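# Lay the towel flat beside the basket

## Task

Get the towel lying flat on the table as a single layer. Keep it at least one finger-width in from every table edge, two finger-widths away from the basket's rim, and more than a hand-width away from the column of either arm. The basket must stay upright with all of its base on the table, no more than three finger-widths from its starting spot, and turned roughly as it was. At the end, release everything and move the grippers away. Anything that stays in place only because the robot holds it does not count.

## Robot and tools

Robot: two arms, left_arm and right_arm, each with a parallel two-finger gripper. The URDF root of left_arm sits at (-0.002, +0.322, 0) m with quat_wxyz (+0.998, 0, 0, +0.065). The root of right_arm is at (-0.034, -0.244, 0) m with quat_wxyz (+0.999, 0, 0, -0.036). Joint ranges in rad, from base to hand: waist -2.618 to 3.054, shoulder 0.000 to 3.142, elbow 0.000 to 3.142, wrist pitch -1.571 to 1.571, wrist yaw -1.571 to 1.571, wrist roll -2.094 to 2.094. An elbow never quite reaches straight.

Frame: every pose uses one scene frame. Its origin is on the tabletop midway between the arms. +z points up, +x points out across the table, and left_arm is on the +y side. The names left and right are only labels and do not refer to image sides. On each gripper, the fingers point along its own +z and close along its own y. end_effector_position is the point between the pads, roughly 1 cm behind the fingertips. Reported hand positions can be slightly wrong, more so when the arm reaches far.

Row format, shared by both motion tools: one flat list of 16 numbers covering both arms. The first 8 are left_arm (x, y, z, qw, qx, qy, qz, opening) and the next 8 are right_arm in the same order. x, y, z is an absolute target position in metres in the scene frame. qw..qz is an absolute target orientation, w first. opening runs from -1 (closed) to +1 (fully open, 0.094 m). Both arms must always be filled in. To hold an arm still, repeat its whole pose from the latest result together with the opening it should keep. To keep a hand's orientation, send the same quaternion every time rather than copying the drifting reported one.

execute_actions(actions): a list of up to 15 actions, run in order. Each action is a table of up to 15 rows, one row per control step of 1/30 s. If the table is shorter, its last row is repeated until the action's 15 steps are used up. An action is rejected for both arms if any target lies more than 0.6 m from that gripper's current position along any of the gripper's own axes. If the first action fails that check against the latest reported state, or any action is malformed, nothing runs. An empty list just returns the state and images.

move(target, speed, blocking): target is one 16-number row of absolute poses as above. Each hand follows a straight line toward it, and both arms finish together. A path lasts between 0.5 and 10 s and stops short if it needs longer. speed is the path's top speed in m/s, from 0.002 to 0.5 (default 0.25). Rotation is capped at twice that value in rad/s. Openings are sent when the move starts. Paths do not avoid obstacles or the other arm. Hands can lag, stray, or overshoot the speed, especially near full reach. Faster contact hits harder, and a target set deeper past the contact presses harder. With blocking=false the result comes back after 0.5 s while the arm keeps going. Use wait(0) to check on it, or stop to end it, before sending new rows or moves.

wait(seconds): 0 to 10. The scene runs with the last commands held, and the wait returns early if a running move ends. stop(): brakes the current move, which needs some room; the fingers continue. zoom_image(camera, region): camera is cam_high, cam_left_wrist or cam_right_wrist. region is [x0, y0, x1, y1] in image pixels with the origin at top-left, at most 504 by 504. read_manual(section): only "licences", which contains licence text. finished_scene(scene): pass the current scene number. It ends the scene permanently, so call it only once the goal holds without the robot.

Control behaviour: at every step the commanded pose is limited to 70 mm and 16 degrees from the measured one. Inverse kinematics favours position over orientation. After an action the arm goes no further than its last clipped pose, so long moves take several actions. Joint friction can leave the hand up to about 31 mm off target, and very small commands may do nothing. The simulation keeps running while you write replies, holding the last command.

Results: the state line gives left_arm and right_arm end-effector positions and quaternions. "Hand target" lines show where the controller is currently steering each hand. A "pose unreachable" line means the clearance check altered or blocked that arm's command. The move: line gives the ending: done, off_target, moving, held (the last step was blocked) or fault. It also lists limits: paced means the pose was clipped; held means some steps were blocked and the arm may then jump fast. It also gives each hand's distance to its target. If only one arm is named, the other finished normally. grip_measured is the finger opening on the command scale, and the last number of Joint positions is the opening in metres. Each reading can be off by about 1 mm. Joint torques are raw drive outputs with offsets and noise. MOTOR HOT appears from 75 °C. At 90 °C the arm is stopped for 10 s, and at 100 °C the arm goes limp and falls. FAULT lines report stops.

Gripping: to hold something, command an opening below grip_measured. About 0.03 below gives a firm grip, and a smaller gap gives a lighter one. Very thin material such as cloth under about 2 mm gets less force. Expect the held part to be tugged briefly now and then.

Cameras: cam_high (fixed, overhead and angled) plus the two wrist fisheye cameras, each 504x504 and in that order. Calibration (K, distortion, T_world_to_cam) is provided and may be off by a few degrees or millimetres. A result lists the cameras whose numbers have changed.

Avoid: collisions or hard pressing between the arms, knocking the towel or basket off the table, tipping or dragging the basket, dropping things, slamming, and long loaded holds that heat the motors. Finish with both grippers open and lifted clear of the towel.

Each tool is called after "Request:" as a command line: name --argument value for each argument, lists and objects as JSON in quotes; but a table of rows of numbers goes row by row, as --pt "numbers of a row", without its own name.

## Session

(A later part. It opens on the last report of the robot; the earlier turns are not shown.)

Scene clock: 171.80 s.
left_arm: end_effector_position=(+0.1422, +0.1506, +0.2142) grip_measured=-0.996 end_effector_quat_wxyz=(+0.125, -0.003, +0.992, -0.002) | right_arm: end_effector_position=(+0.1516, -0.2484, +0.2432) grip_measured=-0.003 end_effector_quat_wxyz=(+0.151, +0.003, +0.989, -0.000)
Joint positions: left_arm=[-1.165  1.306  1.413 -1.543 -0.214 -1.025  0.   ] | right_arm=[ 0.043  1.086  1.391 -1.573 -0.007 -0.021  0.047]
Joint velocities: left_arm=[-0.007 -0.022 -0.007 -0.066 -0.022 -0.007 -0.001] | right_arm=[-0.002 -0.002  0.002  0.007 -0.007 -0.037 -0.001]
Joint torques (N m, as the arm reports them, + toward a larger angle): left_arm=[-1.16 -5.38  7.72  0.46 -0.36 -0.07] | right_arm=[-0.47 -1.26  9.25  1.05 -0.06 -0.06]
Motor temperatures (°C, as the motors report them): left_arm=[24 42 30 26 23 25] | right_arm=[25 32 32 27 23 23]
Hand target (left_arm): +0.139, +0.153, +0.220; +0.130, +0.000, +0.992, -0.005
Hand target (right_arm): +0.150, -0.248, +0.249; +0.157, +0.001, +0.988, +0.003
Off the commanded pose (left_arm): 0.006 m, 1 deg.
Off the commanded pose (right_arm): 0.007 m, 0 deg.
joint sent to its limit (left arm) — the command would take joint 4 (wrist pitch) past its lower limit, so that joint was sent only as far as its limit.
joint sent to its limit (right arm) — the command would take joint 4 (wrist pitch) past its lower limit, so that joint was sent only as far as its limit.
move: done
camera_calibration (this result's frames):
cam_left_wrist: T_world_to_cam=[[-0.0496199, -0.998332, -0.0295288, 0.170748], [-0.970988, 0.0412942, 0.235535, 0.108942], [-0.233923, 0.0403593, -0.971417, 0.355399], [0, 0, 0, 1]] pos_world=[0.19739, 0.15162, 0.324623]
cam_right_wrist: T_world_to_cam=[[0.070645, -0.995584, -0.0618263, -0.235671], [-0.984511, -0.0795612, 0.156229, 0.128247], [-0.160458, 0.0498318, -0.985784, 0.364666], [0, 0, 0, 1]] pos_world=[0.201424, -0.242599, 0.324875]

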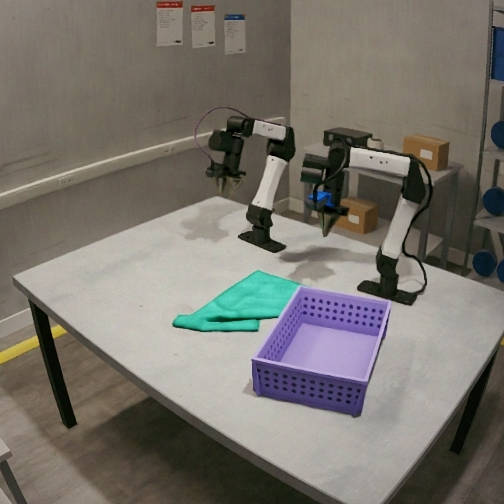

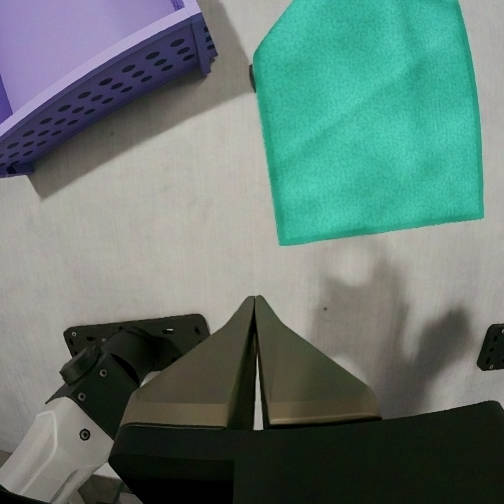

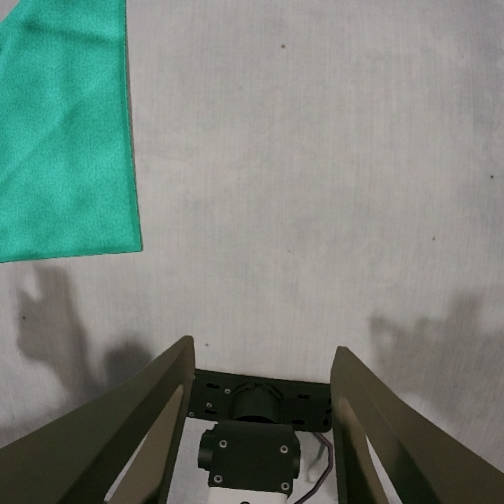

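Request:
move --target '[0.16,0.1,0.04,0,0,0.996,-0.09,-0.3,0.17,-0.088,0.04,0,0,0.996,0.09,-0.3]'

Request:
move --target '[0.16,0.1,-0.005,0,0,0.996,-0.09,-0.3,0.17,-0.088,-0.005,0,0,0.996,0.09,-0.3]' --speed 0.05

Request:
move --target '[0.16,0.1,-0.005,0,0,0.996,-0.09,-1,0.17,-0.088,-0.005,0,0,0.996,0.09,-1]'

Request:
move --target '[0.2,0.08,0.12,0.2,0,0.97,-0.09,-1,0.2,-0.1,0.12,0.2,0,0.97,0.09,-1]' --speed 0.1

Scene clock: 181.47 s.
left_arm: end_effector_position=(+0.1615, +0.0948, +0.0489) grip_measured=-0.303 end_effector_quat_wxyz=(+0.008, +0.003, +0.996, -0.091) | right_arm: end_effector_position=(+0.1759, -0.0901, +0.0490) grip_measured=-0.297 end_effector_quat_wxyz=(+0.012, -0.001, +0.996, +0.090)
Joint positions: left_arm=[-1.013  1.513  0.925 -0.831  0.104 -0.884  0.033] | right_arm=[ 0.611  1.474  0.891 -0.875 -0.141  0.546  0.033]
Joint velocities: left_arm=[-0.002  0.007  0.007  0.007  0.007 -0.037 -0.   ] | right_arm=[ 0.002 -0.027 -0.002  0.037  0.037  0.022  0.001]
Joint torques (N m, as the arm reports them, + toward a larger angle): left_arm=[ 0.76 -4.94  5.66  0.75 -0.06  0.07] | right_arm=[ 0.89 -4.54  5.73  0.99 -0.12  0.19]
Motor temperatures (°C, as the motors report them): left_arm=[24 40 30 25 23 25] | right_arm=[25 30 32 26 23 23]
Hand target (left_arm): +0.162, +0.098, +0.040; +0.001, -0.000, +0.996, -0.087
Hand target (right_arm): +0.170, -0.089, +0.041; +0.002, -0.000, +0.996, +0.089
Off the commanded pose (left_arm): 0.010 m, 1 deg.
Off the commanded pose (right_arm): 0.011 m, 1 deg.
move: off_target (right_arm)
camera_calibration (this result's frames):
cam_left_wrist: T_world_to_cam=[[-0.0685435, -0.984609, 0.16077, 0.10357], [-0.888156, 0.133622, 0.439687, 0.136806], [-0.454402, -0.112651, -0.883645, 0.247395], [0, 0, 0, 1]] pos_world=[0.241021, 0.111565, 0.141807]
cam_right_wrist: T_world_to_cam=[[0.0608606, -0.9646, -0.256597, -0.0777417], [-0.902396, -0.163042, 0.398872, 0.161255], [-0.426588, 0.207277, -0.880374, 0.225003], [0, 0, 0, 1]] pos_world=[0.24623, -0.0953363, 0.113818]

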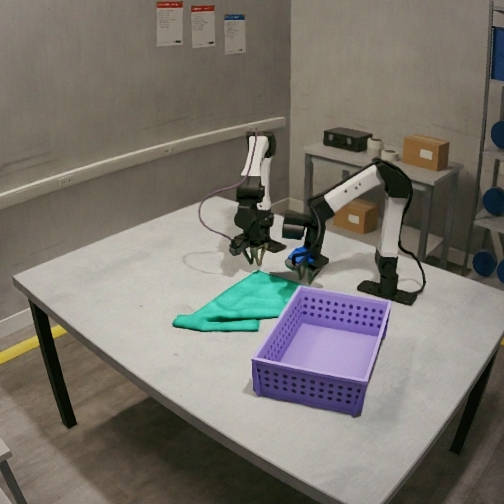

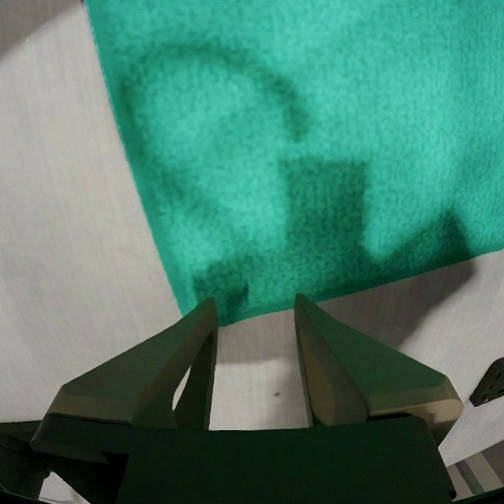

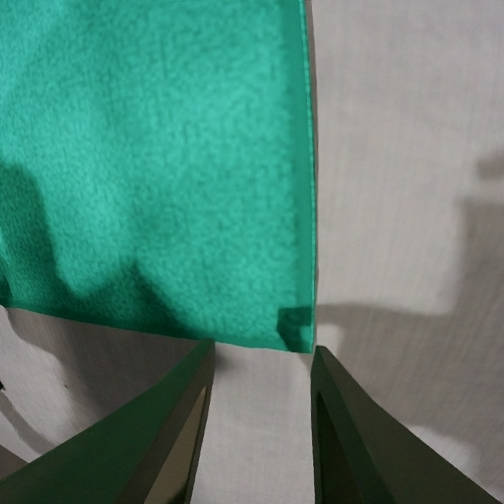

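Scene clock: 182.80 s.
left_arm: end_effector_position=(+0.1609, +0.0944, +0.0189) grip_measured=-0.303 end_effector_quat_wxyz=(+0.009, +0.004, +0.995, -0.096) | right_arm: end_effector_position=(+0.1765, -0.0894, +0.0141) grip_measured=-0.297 end_effector_quat_wxyz=(+0.010, +0.001, +0.996, +0.090)
Joint positions: left_arm=[-1.013  1.556  0.834 -0.688  0.108 -0.884  0.033] | right_arm=[ 0.611  1.54   0.802 -0.721 -0.143  0.55   0.033]
Joint velocities: left_arm=[ 0.007 -0.017  0.007 -0.007  0.066  0.081 -0.001] | right_arm=[ 0.002 -0.012 -0.007 -0.022  0.037 -0.037 -0.001]
Joint torques (N m, as the arm reports them, + toward a larger angle): left_arm=[ 1.03 -2.76  2.89  1.28 -0.05  0.11] | right_arm=[ 1.05 -2.93  2.96  1.54 -0.15  0.14]
Motor temperatures (°C, as the motors report them): left_arm=[24 39 30 25 23 25] | right_arm=[25 29 32 26 23 23]
Hand target (left_arm): +0.159, +0.101, -0.003; -0.000, -0.000, +0.996, -0.089
Hand target (right_arm): +0.169, -0.089, -0.004; -0.001, -0.000, +0.996, +0.089
Off the commanded pose (left_arm): 0.025 m, 1 deg.
Off the commanded pose (right_arm): 0.020 m, 1 deg.
move: off_target (left_arm, right_arm)
camera_calibration (this result's frames):
cam_left_wrist: T_world_to_cam=[[-0.0700287, -0.982928, 0.170142, 0.107888], [-0.889432, 0.138751, 0.435498, 0.149398], [-0.451671, -0.120832, -0.883964, 0.220904], [0, 0, 0, 1]] pos_world=[0.240211, 0.112009, 0.111852]
cam_right_wrist: T_world_to_cam=[[0.0560531, -0.964741, -0.257165, -0.085196], [-0.901419, -0.159649, 0.402437, 0.175866], [-0.429304, 0.209256, -0.878584, 0.195014], [0, 0, 0, 1]] pos_world=[0.247025, -0.0949229, 0.0786521]

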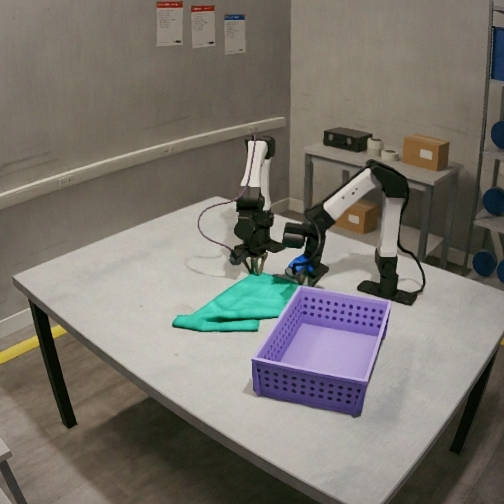

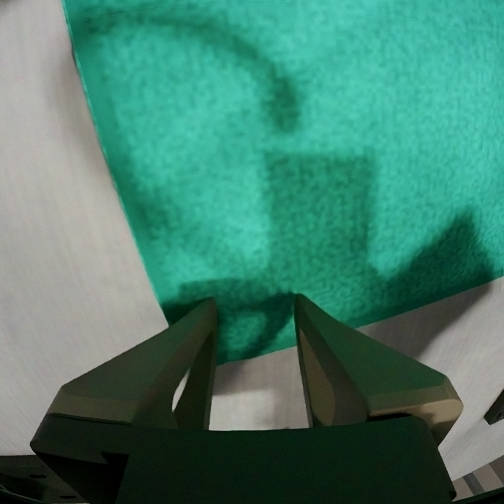

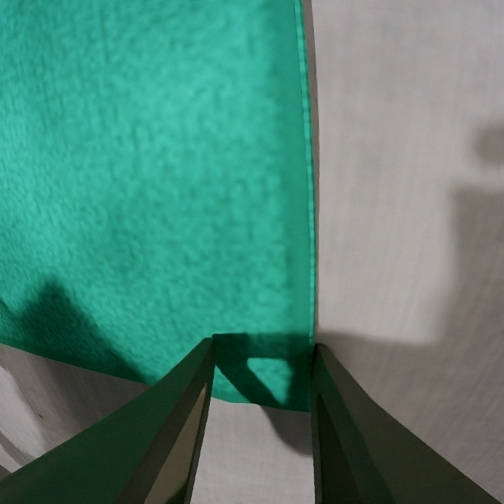

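Scene clock: 183.50 s.
left_arm: end_effector_position=(+0.1631, +0.0913, +0.0172) grip_measured=-0.978 end_effector_quat_wxyz=(+0.013, +0.004, +0.994, -0.107) | right_arm: end_effector_position=(+0.1811, -0.0856, +0.0128) grip_measured=-0.995 end_effector_quat_wxyz=(+0.019, -0.000, +0.995, +0.098)
Joint positions: left_arm=[-1.01   1.557  0.822 -0.655  0.116 -0.882  0.001] | right_arm=[ 0.611  1.547  0.798 -0.688 -0.148  0.55   0.   ]
Joint velocities: left_arm=[ 0.007 -0.002  0.012  0.037  0.081 -0.037 -0.001] | right_arm=[-0.007 -0.007 -0.002  0.051 -0.022 -0.037  0.001]
Joint torques (N m, as the arm reports them, + toward a larger angle): left_arm=[ 0.79 -2.84  3.58  1.06 -0.17  0.11] | right_arm=[ 1.12 -3.58  3.45  1.22 -0.05  0.14]
Motor temperatures (°C, as the motors report them): left_arm=[24 39 30 25 23 25] | right_arm=[25 29 32 26 23 23]
Hand target (left_arm): +0.159, +0.101, -0.003; -0.000, -0.000, +0.996, -0.089
Hand target (right_arm): +0.170, -0.089, -0.004; +0.000, -0.000, +0.996, +0.090
Off the commanded pose (left_arm): 0.024 m, 2 deg.
Off the commanded pose (right_arm): 0.021 m, 2 deg.
move: off_target (left_arm, right_arm)
camera_calibration (this result's frames):
cam_left_wrist: T_world_to_cam=[[-0.0704258, -0.979184, 0.190365, 0.104615], [-0.892595, 0.147057, 0.426203, 0.152378], [-0.445325, -0.139904, -0.884371, 0.220695], [0, 0, 0, 1]] pos_world=[0.24166, 0.110905, 0.110318]
cam_right_wrist: T_world_to_cam=[[0.0611559, -0.960478, -0.271553, -0.0825385], [-0.908049, -0.166485, 0.384356, 0.182052], [-0.414375, 0.223078, -0.882343, 0.19357], [0, 0, 0, 1]] pos_world=[0.25057, -0.0921486, 0.0784085]

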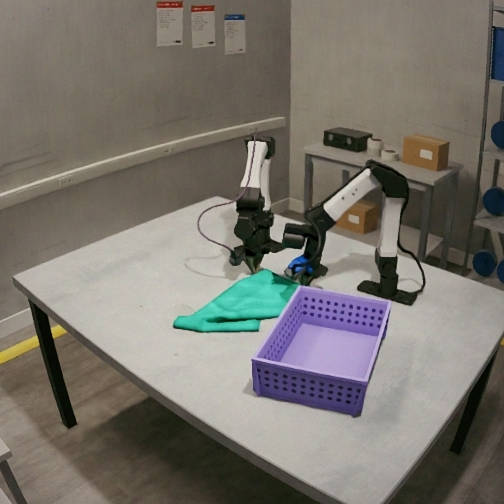

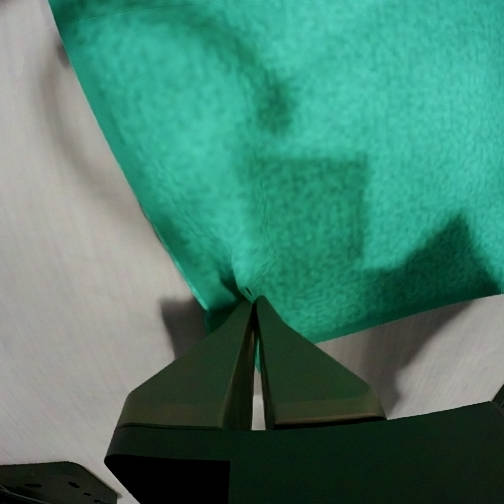

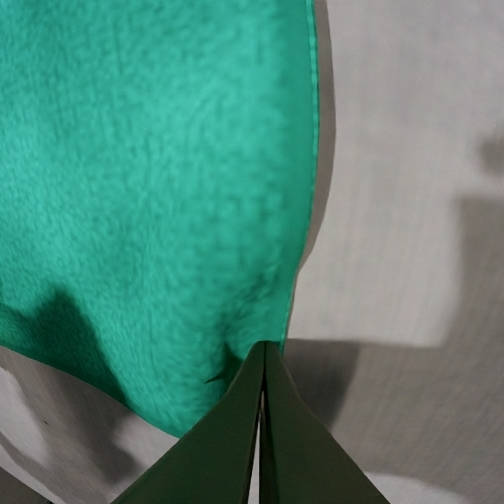

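Scene clock: 185.87 s.
left_arm: end_effector_position=(+0.1995, +0.0830, +0.1106) grip_measured=-0.978 end_effector_quat_wxyz=(+0.192, -0.001, +0.978, -0.087) | right_arm: end_effector_position=(+0.1976, -0.1025, +0.1081) grip_measured=-0.995 end_effector_quat_wxyz=(+0.189, -0.002, +0.978, +0.083)
Joint positions: left_arm=[-1.123  1.397  1.009 -0.819 -0.224 -0.954  0.001] | right_arm=[ 0.665  1.193  0.85  -0.817  0.071  0.575  0.   ]
Joint velocities: left_arm=[ 0.007  0.012  0.017 -0.066 -0.095 -0.007  0.001] | right_arm=[-0.002  0.007  0.007 -0.037  0.037 -0.066 -0.   ]
Joint torques (N m, as the arm reports them, + toward a larger angle): left_arm=[-1.14 -7.41  9.01  0.89 -0.41 -0.08] | right_arm=[ 1.03 -4.24 10.77  1.35  0.25  0.1 ]
Motor temperatures (°C, as the motors report them): left_arm=[24 39 30 25 23 25] | right_arm=[25 29 32 26 23 23]
Hand target (left_arm): +0.198, +0.081, +0.121; +0.200, -0.000, +0.975, -0.094
Hand target (right_arm): +0.200, -0.100, +0.119; +0.201, -0.000, +0.976, +0.088
Off the commanded pose (left_arm): 0.010 m, 1 deg.
Off the commanded pose (right_arm): 0.012 m, 2 deg.
move: off_target (right_arm)
camera_calibration (this result's frames):
cam_left_wrist: T_world_to_cam=[[-0.079514, -0.98855, 0.128245, 0.0907847], [-0.991752, 0.0914254, 0.0898315, 0.207899], [-0.100528, -0.120044, -0.987666, 0.259405], [0, 0, 0, 1]] pos_world=[0.239481, 0.101878, 0.225886]
cam_right_wrist: T_world_to_cam=[[0.115637, -0.969422, -0.216448, -0.0915558], [-0.989486, -0.131483, 0.0602526, 0.212256], [-0.0868694, 0.207204, -0.974433, 0.231883], [0, 0, 0, 1]] pos_world=[0.240755, -0.108895, 0.193348]

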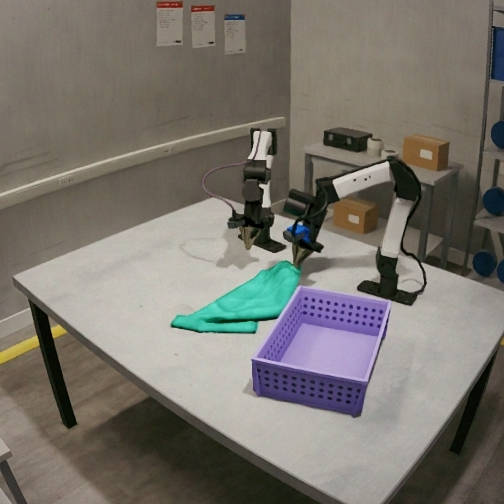

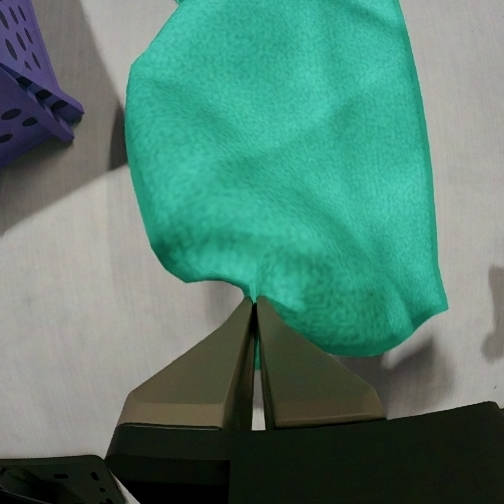

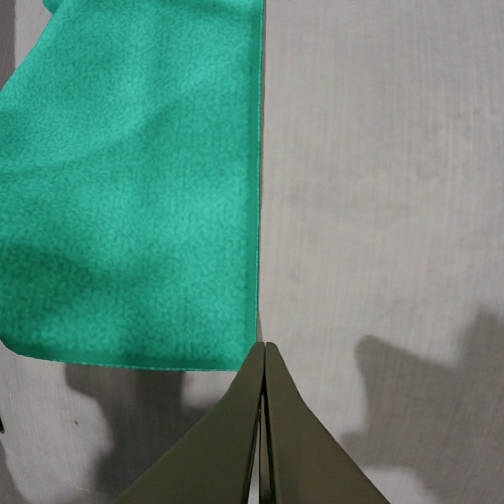

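Request:
move --target '[0.17,0.115,0.05,0,0,0.97,-0.25,-1,0.168,-0.052,0.04,0,0,1,0.03,-0.3]' --speed 0.12

Request:
move --target '[0.17,0.115,0.05,0,0,0.97,-0.25,-1,0.168,-0.052,-0.005,0,0,1,0.03,-0.3]' --speed 0.05

Request:
move --target '[0.17,0.115,0.05,0,0,0.97,-0.25,-1,0.168,-0.052,-0.005,0,0,1,0.03,-1]'

Scene clock: 195.73 s.
left_arm: end_effector_position=(+0.1735, +0.1131, +0.0550) grip_measured=-0.978 end_effector_quat_wxyz=(+0.006, +0.003, +0.970, -0.243) | right_arm: end_effector_position=(+0.1667, -0.0583, +0.0377) grip_measured=-0.303 end_effector_quat_wxyz=(+0.003, -0.001, +1.000, +0.029)
Joint positions: left_arm=[-0.764  1.334  0.715 -0.638  0.384 -0.688  0.001] | right_arm=[ 0.793  1.606  0.983 -0.905 -0.04   0.72   0.033]
Joint velocities: left_arm=[-0.022  0.017 -0.007 -0.051 -0.081  0.037  0.   ] | right_arm=[-0.017  0.017 -0.017  0.007 -0.022 -0.022 -0.001]
Joint torques (N m, as the arm reports them, + toward a larger angle): left_arm=[ 0.85 -4.44  5.68  1.08  0.16  0.07] | right_arm=[ 1.09 -5.13  9.69  0.48 -0.09  0.17]
Motor temperatures (°C, as the motors report them): left_arm=[24 38 31 25 23 25] | right_arm=[25 28 33 26 23 23]
Hand target (left_arm): +0.172, +0.116, +0.049; +0.001, +0.000, +0.970, -0.244
Hand target (right_arm): +0.168, -0.052, +0.041; -0.000, -0.001, +0.999, +0.032
Off the commanded pose (left_arm): 0.006 m, 1 deg.
Off the commanded pose (right_arm): 0.007 m, 0 deg.
move: done
camera_calibration (this result's frames):
cam_left_wrist: T_world_to_cam=[[-0.0699769, -0.88928, 0.451978, 0.0949095], [-0.885703, 0.263843, 0.381991, 0.130403], [-0.458949, -0.373588, -0.806101, 0.286367], [0, 0, 0, 1]] pos_world=[0.253567, 0.156978, 0.13813]
cam_right_wrist: T_world_to_cam=[[0.057157, -0.98862, -0.13915, -0.0546326], [-0.89491, -0.112519, 0.431827, 0.16312], [-0.44257, 0.0998448, -0.891158, 0.201376], [0, 0, 0, 1]] pos_world=[0.238223, -0.055763, 0.101416]

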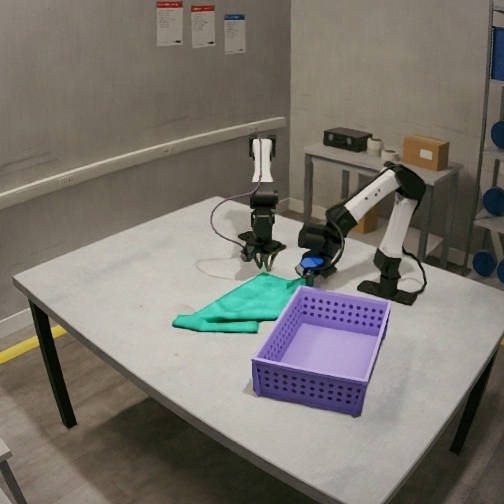

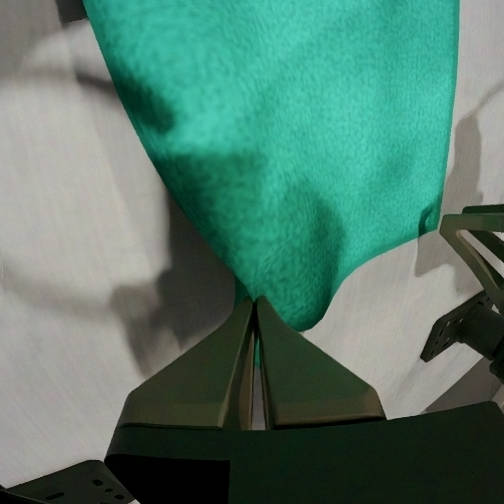

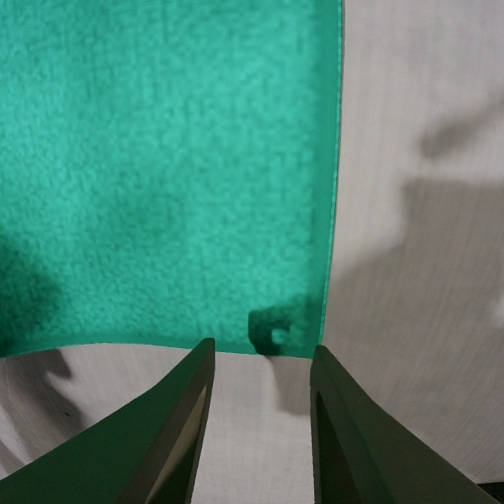

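Scene clock: 196.87 s.
left_arm: end_effector_position=(+0.1733, +0.1113, +0.0560) grip_measured=-0.978 end_effector_quat_wxyz=(+0.005, +0.005, +0.969, -0.248) | right_arm: end_effector_position=(+0.1740, -0.0519, +0.0143) grip_measured=-0.303 end_effector_quat_wxyz=(+0.009, +0.001, +0.999, +0.035)
Joint positions: left_arm=[-0.764  1.334  0.715 -0.633  0.394 -0.687  0.001] | right_arm=[ 0.793  1.666  0.945 -0.79  -0.04   0.726  0.033]
Joint velocities: left_arm=[-0.002 -0.007  0.012  0.007 -0.051 -0.007 -0.001] | right_arm=[ 0.007 -0.012 -0.007 -0.051 -0.037 -0.007  0.   ]
Joint torques (N m, as the arm reports them, + toward a larger angle): left_arm=[ 0.62 -5.22  5.1   1.08  0.18  0.04] | right_arm=[ 1.4  -3.96  3.57  1.34  0.03  0.1 ]
Motor temperatures (°C, as the motors report them): left_arm=[24 37 31 25 23 25] | right_arm=[25 28 33 26 23 23]
Hand target (left_arm): +0.170, +0.115, +0.050; -0.000, +0.000, +0.968, -0.249
Hand target (right_arm): +0.167, -0.053, -0.004; -0.000, +0.000, +1.000, +0.030
Off the commanded pose (left_arm): 0.008 m, 1 deg.
Off the commanded pose (right_arm): 0.020 m, 1 deg.
move: off_target (right_arm)
camera_calibration (this result's frames):
cam_left_wrist: T_world_to_cam=[[-0.0723789, -0.884227, 0.461414, 0.0921773], [-0.884256, 0.270889, 0.380408, 0.129374], [-0.461359, -0.380475, -0.80149, 0.287309], [0, 0, 0, 1]] pos_world=[0.253624, 0.155773, 0.138528]
cam_right_wrist: T_world_to_cam=[[0.0537041, -0.987269, -0.14972, -0.0511986], [-0.90085, -0.112587, 0.419277, 0.181584], [-0.430795, 0.112359, -0.895428, 0.181786], [0, 0, 0, 1]] pos_world=[0.244642, -0.050528, 0.0789769]

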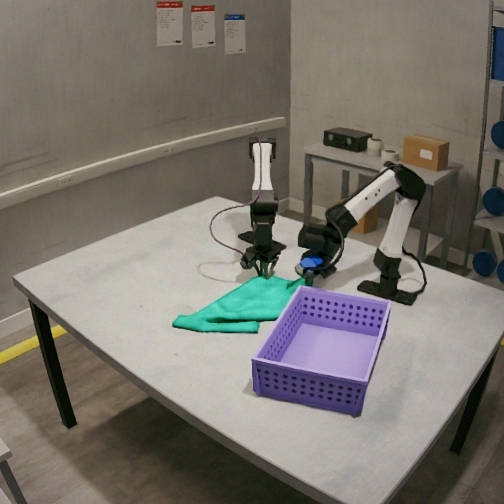

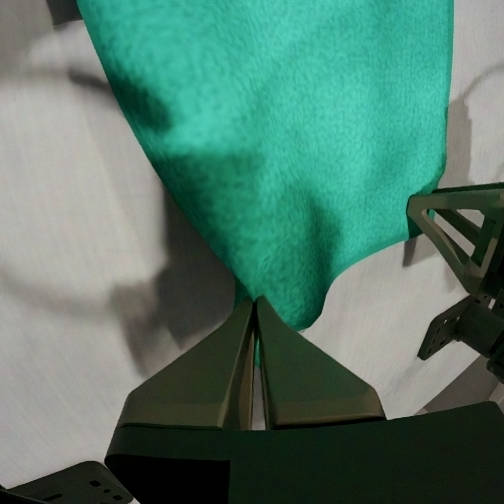

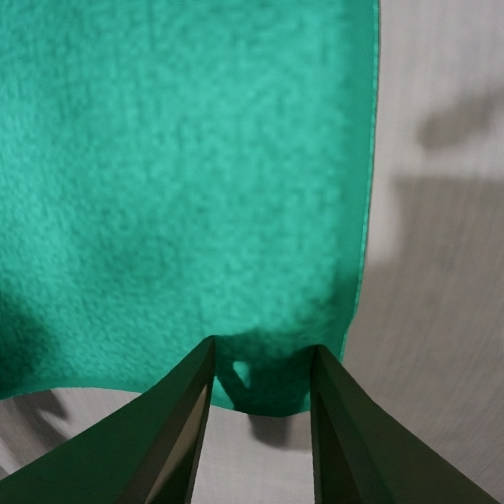

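Scene clock: 197.57 s.
left_arm: end_effector_position=(+0.1735, +0.1112, +0.0560) grip_measured=-0.978 end_effector_quat_wxyz=(+0.005, +0.005, +0.969, -0.249) | right_arm: end_effector_position=(+0.1766, -0.0497, +0.0135) grip_measured=-0.976 end_effector_quat_wxyz=(+0.014, +0.001, +0.999, +0.038)
Joint positions: left_arm=[-0.764  1.334  0.715 -0.632  0.394 -0.687  0.001] | right_arm=[ 0.793  1.67   0.945 -0.774 -0.04   0.726  0.001]
Joint velocities: left_arm=[ 0.007  0.007 -0.007  0.081  0.022  0.037  0.001] | right_arm=[ 0.022 -0.007 -0.007 -0.007  0.037  0.022 -0.001]
Joint torques (N m, as the arm reports them, + toward a larger angle): left_arm=[ 0.61 -5.21  5.12  1.09  0.14  0.03] | right_arm=[ 1.21 -4.31  3.47  1.14  0.    0.13]
Motor temperatures (°C, as the motors report them): left_arm=[24 37 31 25 23 25] | right_arm=[25 28 33 26 23 23]
Hand target (left_arm): +0.170, +0.115, +0.050; +0.000, +0.000, +0.968, -0.249
Hand target (right_arm): +0.167, -0.053, -0.004; -0.000, -0.000, +1.000, +0.030
Off the commanded pose (left_arm): 0.008 m, 1 deg.
Off the commanded pose (right_arm): 0.020 m, 2 deg.
move: off_target (right_arm)
camera_calibration (this result's frames):
cam_left_wrist: T_world_to_cam=[[-0.072805, -0.883915, 0.461946, 0.0920306], [-0.884607, 0.271146, 0.379408, 0.129652], [-0.460619, -0.381017, -0.801658, 0.287354], [0, 0, 0, 1]] pos_world=[0.253752, 0.15568, 0.138656]
cam_right_wrist: T_world_to_cam=[[0.0550332, -0.986157, -0.156416, -0.0493771], [-0.904522, -0.115582, 0.410463, 0.185163], [-0.42286, 0.118892, -0.898362, 0.180853], [0, 0, 0, 1]] pos_world=[0.246677, -0.0487941, 0.0787449]

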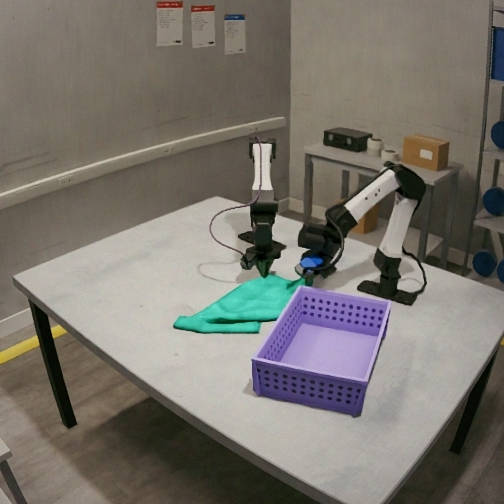

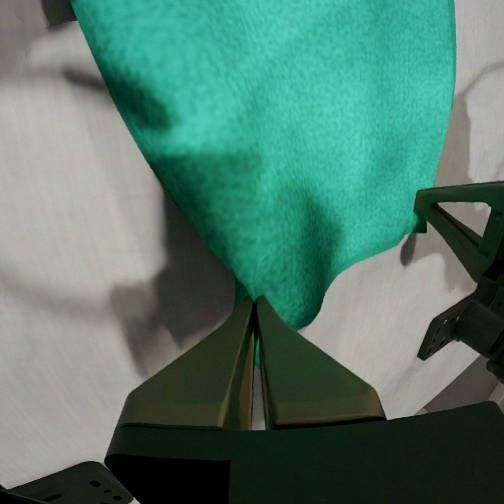

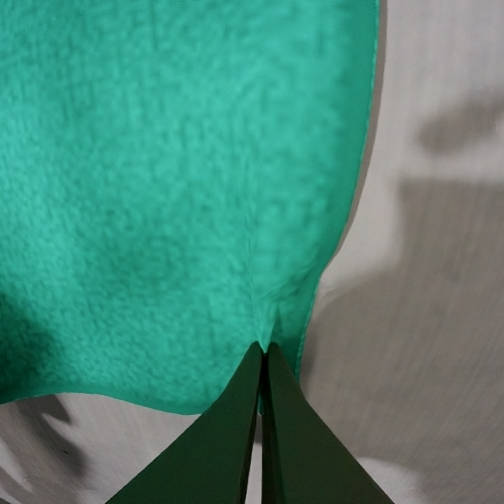

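Request:
move --target '[0.4,0.06,0.5,0.676,0.184,0.686,-0.181,-1,0.4,-0.11,0.5,0.7,0,0.71,0,-1]' --speed 0.15

Request:
move --target '[0.57,0.06,0.47,0.676,0.184,0.686,-0.181,-1,0.57,-0.11,0.47,0.7,0,0.71,0,-1]' --speed 0.15

Request:
move --target '[0.35,0.06,0.26,0.45,0.1,0.87,-0.18,-1,0.35,-0.11,0.26,0.45,0,0.89,0.08,-1]' --speed 0.2

Request:
move --target '[0.13,0.07,0.035,0.1,0,0.97,-0.2,-1,0.13,-0.10,0.035,0.1,0,0.98,0.15,-1]' --speed 0.15

Scene clock: 213.83 s.
left_arm: end_effector_position=(+0.3849, +0.0620, +0.4960) grip_measured=-0.978 end_effector_quat_wxyz=(+0.667, +0.187, +0.696, -0.189) | right_arm: end_effector_position=(+0.3979, -0.1065, +0.4850) grip_measured=-0.976 end_effector_quat_wxyz=(+0.689, -0.002, +0.725, -0.013)
Joint positions: left_arm=[-0.753  1.508  1.804 -0.336 -0.084 -0.017  0.001] | right_arm=[ 0.566  1.498  1.759 -0.318  0.509  0.007  0.001]
Joint velocities: left_arm=[-0.027 -0.007  0.007  0.007 -0.051  0.007 -0.001] | right_arm=[-0.012 -0.012 -0.007  0.081 -0.037  0.007 -0.001]
Joint torques (N m, as the arm reports them, + toward a larger angle): left_arm=[ 0.85 -5.64  9.43  2.27 -0.04  0.09] | right_arm=[-0.39 -5.07 11.34  2.65 -0.01 -0.03]
Motor temperatures (°C, as the motors report them): left_arm=[24 35 31 26 23 25] | right_arm=[25 27 32 26 23 23]
Hand target (left_arm): +0.391, +0.063, +0.504; +0.678, +0.184, +0.686, -0.188
Hand target (right_arm): +0.401, -0.107, +0.497; +0.701, +0.000, +0.713, -0.009
Off the commanded pose (left_arm): 0.016 m, 2 deg.
Off the commanded pose (right_arm): 0.016 m, 3 deg.
move: off_target (left_arm, right_arm)
camera_calibration (this result's frames):
cam_left_wrist: T_world_to_cam=[[-0.496203, -0.866886, -0.0478601, 0.275475], [-0.416797, 0.286206, -0.862767, 0.598173], [0.761619, -0.40816, -0.503332, 0.101945], [0, 0, 0, 1]] pos_world=[0.308366, 0.109215, 0.58058]
cam_right_wrist: T_world_to_cam=[[0.0698969, -0.995002, 0.0713112, -0.161059], [-0.488387, -0.0964655, -0.867279, 0.641466], [0.869823, 0.0257926, -0.492689, -0.0162514], [0, 0, 0, 1]] pos_world=[0.338677, -0.0979557, 0.559808]

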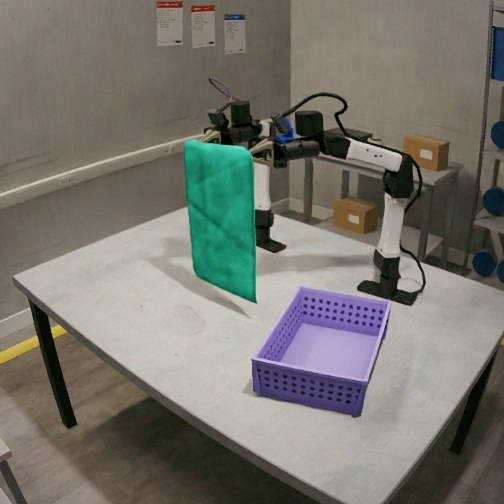

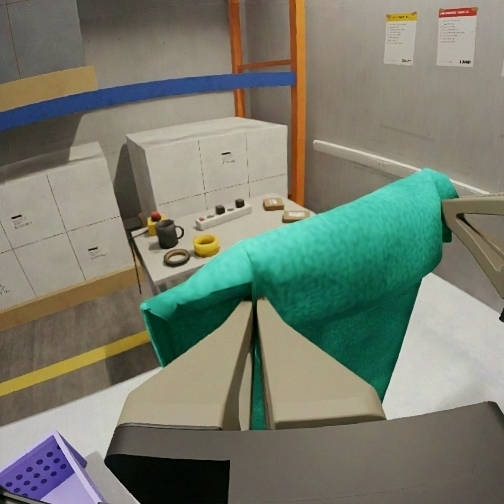

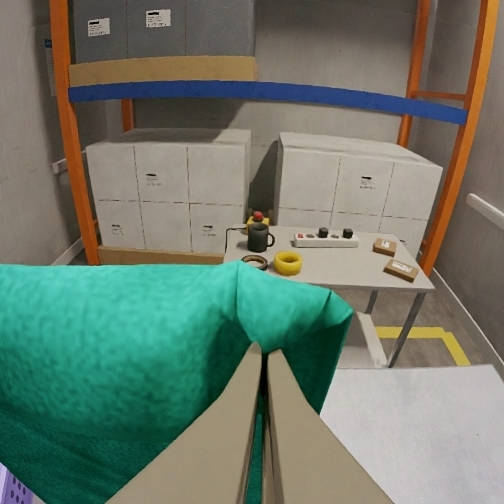

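Scene clock: 215.80 s.
left_arm: end_effector_position=(+0.5641, +0.0555, +0.4769) grip_measured=-0.978 end_effector_quat_wxyz=(+0.683, +0.183, +0.683, -0.182) | right_arm: end_effector_position=(+0.5695, -0.1080, +0.4653) grip_measured=-0.976 end_effector_quat_wxyz=(+0.699, +0.002, +0.715, -0.003)
Joint positions: left_arm=[-0.538  2.222  2.635 -0.413  0.116  0.001  0.001] | right_arm=[ 0.38   2.173  2.52  -0.371  0.316  0.007  0.001]
Joint velocities: left_arm=[-0.002  0.007 -0.037 -0.066 -0.051 -0.022 -0.   ] | right_arm=[-0.007  0.007  0.002 -0.051 -0.022 -0.022 -0.   ]
Joint torques (N m, as the arm reports them, + toward a larger angle): left_arm=[  0.53 -11.81   8.79   1.93  -0.04   0.07] | right_arm=[  0.1  -11.28  10.88   2.47  -0.06   0.06]
Motor temperatures (°C, as the motors report them): left_arm=[24 35 31 27 23 25] | right_arm=[25 28 33 27 23 23]
Hand target (left_arm): +0.569, +0.057, +0.471; +0.679, +0.186, +0.687, -0.180
Hand target (right_arm): +0.570, -0.109, +0.470; +0.702, +0.001, +0.712, +0.000
Off the commanded pose (left_arm): 0.010 m, 1 deg.
Off the commanded pose (right_arm): 0.005 m, 1 deg.
move: done
camera_calibration (this result's frames):
cam_left_wrist: T_world_to_cam=[[-0.481245, -0.87436, -0.062436, 0.356835], [-0.384049, 0.274334, -0.881616, 0.649387], [0.787978, -0.400295, -0.467819, -0.0790433], [0, 0, 0, 1]] pos_world=[0.483406, 0.102212, 0.557811]
cam_right_wrist: T_world_to_cam=[[0.0756371, -0.99572, 0.0531182, -0.168038], [-0.4635, -0.0822745, -0.882269, 0.702328], [0.882863, 0.042112, -0.467739, -0.192415], [0, 0, 0, 1]] pos_world=[0.508115, -0.101432, 0.538568]

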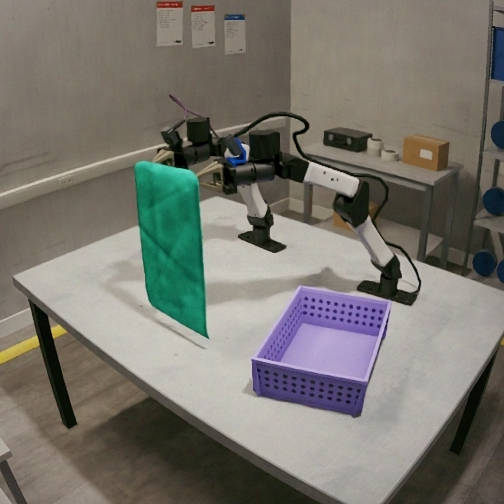

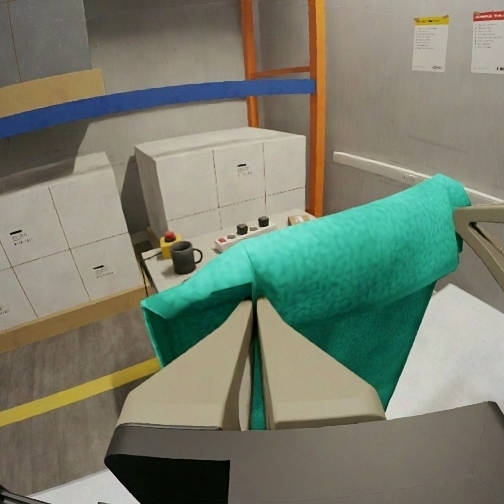

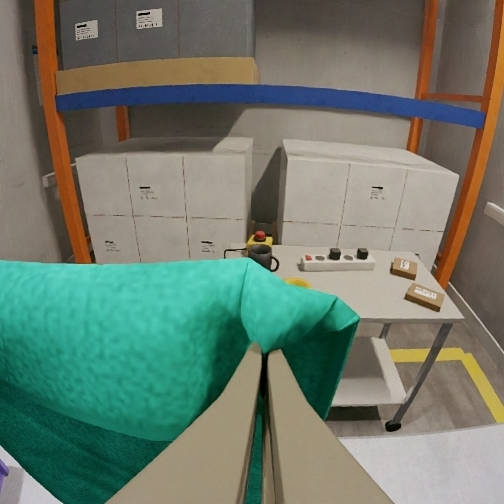

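Scene clock: 217.90 s.
left_arm: end_effector_position=(+0.3620, +0.0578, +0.2608) grip_measured=-0.978 end_effector_quat_wxyz=(+0.453, +0.097, +0.867, -0.183) | right_arm: end_effector_position=(+0.3561, -0.1133, +0.2656) grip_measured=-0.976 end_effector_quat_wxyz=(+0.457, -0.003, +0.886, +0.078)
Joint positions: left_arm=[-0.822  1.457  1.273 -0.375 -0.166 -0.376  0.001] | right_arm=[ 0.473  1.354  1.254 -0.52   0.187  0.299  0.001]
Joint velocities: left_arm=[-0.002 -0.017 -0.017  0.037 -0.007  0.037 -0.001] | right_arm=[-0.007 -0.002 -0.012 -0.037 -0.007  0.022  0.001]
Joint torques (N m, as the arm reports them, + toward a larger angle): left_arm=[-0.96 -9.06  7.22  1.75 -0.32 -0.1 ] | right_arm=[ 1.02 -6.57  7.08  2.2   0.15  0.17]
Motor temperatures (°C, as the motors report them): left_arm=[24 35 31 27 23 25] | right_arm=[25 28 32 27 23 23]
Hand target (left_arm): +0.355, +0.060, +0.259; +0.449, +0.096, +0.870, -0.180
Hand target (right_arm): +0.349, -0.112, +0.261; +0.450, -0.003, +0.889, +0.082
Off the commanded pose (left_arm): 0.012 m, 1 deg.
Off the commanded pose (right_arm): 0.009 m, 1 deg.
move: off_target (left_arm)
camera_calibration (this result's frames):
cam_left_wrist: T_world_to_cam=[[-0.352899, -0.920346, 0.1686, 0.143946], [-0.840992, 0.233019, -0.488298, 0.445868], [0.410116, -0.314111, -0.856235, 0.213169], [0, 0, 0, 1]] pos_world=[0.338346, 0.0955429, 0.37597]
cam_right_wrist: T_world_to_cam=[[0.173703, -0.974995, -0.138611, -0.128222], [-0.871842, -0.0867963, -0.482036, 0.465441], [0.457952, 0.204578, -0.865117, 0.178064], [0, 0, 0, 1]] pos_world=[0.346519, -0.121045, 0.360632]

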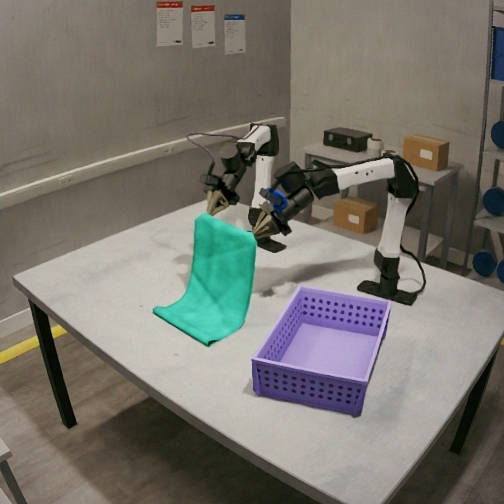

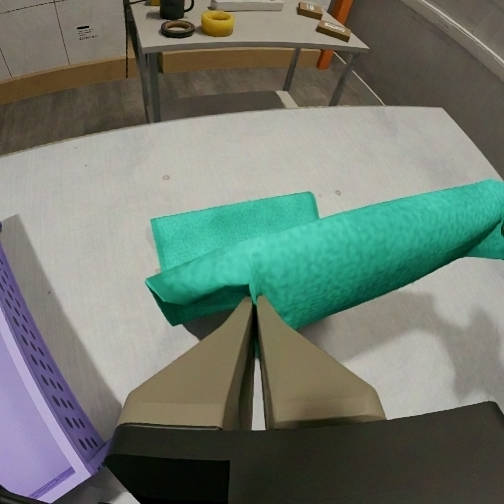

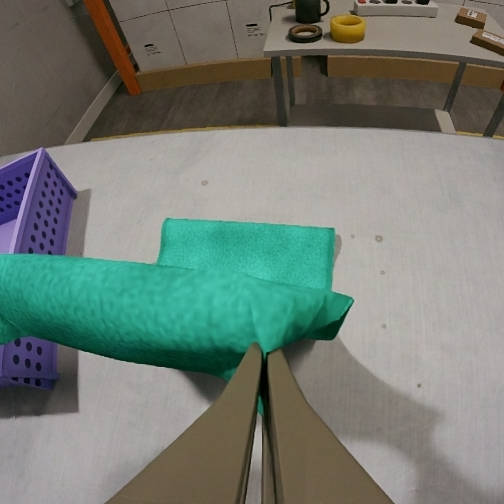

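Scene clock: 220.93 s.
left_arm: end_effector_position=(+0.1377, +0.0673, +0.0389) grip_measured=-0.978 end_effector_quat_wxyz=(+0.104, -0.005, +0.974, -0.202) | right_arm: end_effector_position=(+0.1337, -0.1031, +0.0397) grip_measured=-0.976 end_effector_quat_wxyz=(+0.101, -0.002, +0.984, +0.148)
Joint positions: left_arm=[-1.193  1.318  0.628 -0.422  0.012 -1.074  0.001] | right_arm=[ 0.668  1.086  0.537 -0.683 -0.13   0.615  0.001]
Joint velocities: left_arm=[ 0.017 -0.007  0.002  0.066 -0.066  0.022 -0.001] | right_arm=[-0.002  0.002 -0.002  0.037 -0.007  0.037 -0.   ]
Joint torques (N m, as the arm reports them, + toward a larger angle): left_arm=[-1.06 -4.21  5.68  1.29 -0.12 -0.05] | right_arm=[ 1.03 -3.1   6.01  1.56 -0.07  0.16]
Motor temperatures (°C, as the motors report them): left_arm=[24 35 31 27 23 25] | right_arm=[25 28 32 27 23 23]
Hand target (left_arm): +0.132, +0.068, +0.032; +0.097, -0.003, +0.975, -0.200
Hand target (right_arm): +0.130, -0.102, +0.036; +0.101, -0.002, +0.983, +0.154
Off the commanded pose (left_arm): 0.009 m, 1 deg.
Off the commanded pose (right_arm): 0.007 m, 0 deg.
move: done
camera_calibration (this result's frames):
cam_left_wrist: T_world_to_cam=[[-0.0888156, -0.927513, 0.363087, 0.0675903], [-0.957299, 0.180173, 0.226089, 0.138416], [-0.275119, -0.327502, -0.903909, 0.215202], [0, 0, 0, 1]] pos_world=[0.197715, 0.108231, 0.138687]
cam_right_wrist: T_world_to_cam=[[0.10374, -0.928974, -0.355309, -0.088269], [-0.959403, -0.187665, 0.21054, 0.137289], [-0.262266, 0.319043, -0.910729, 0.192335], [0, 0, 0, 1]] pos_world=[0.191315, -0.117598, 0.114897]

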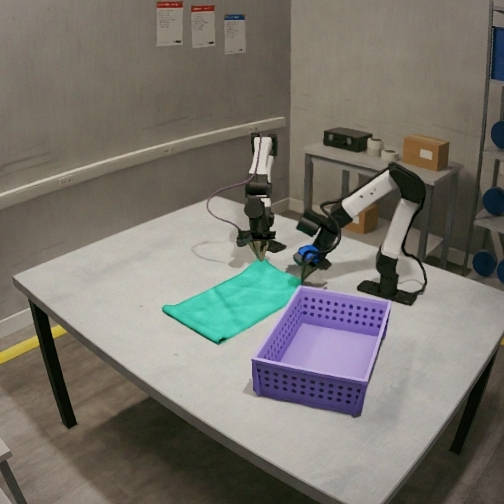

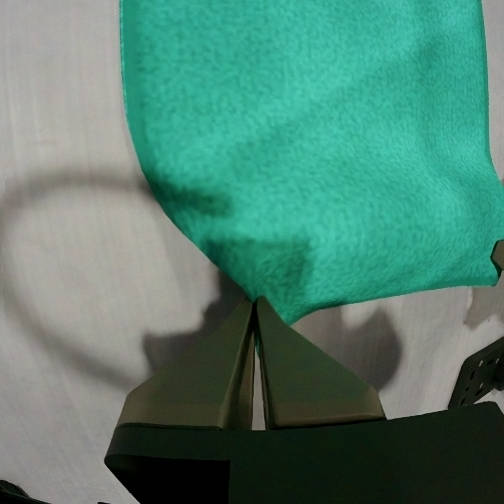

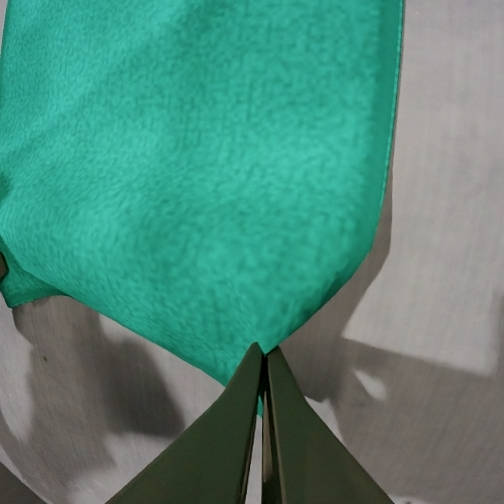

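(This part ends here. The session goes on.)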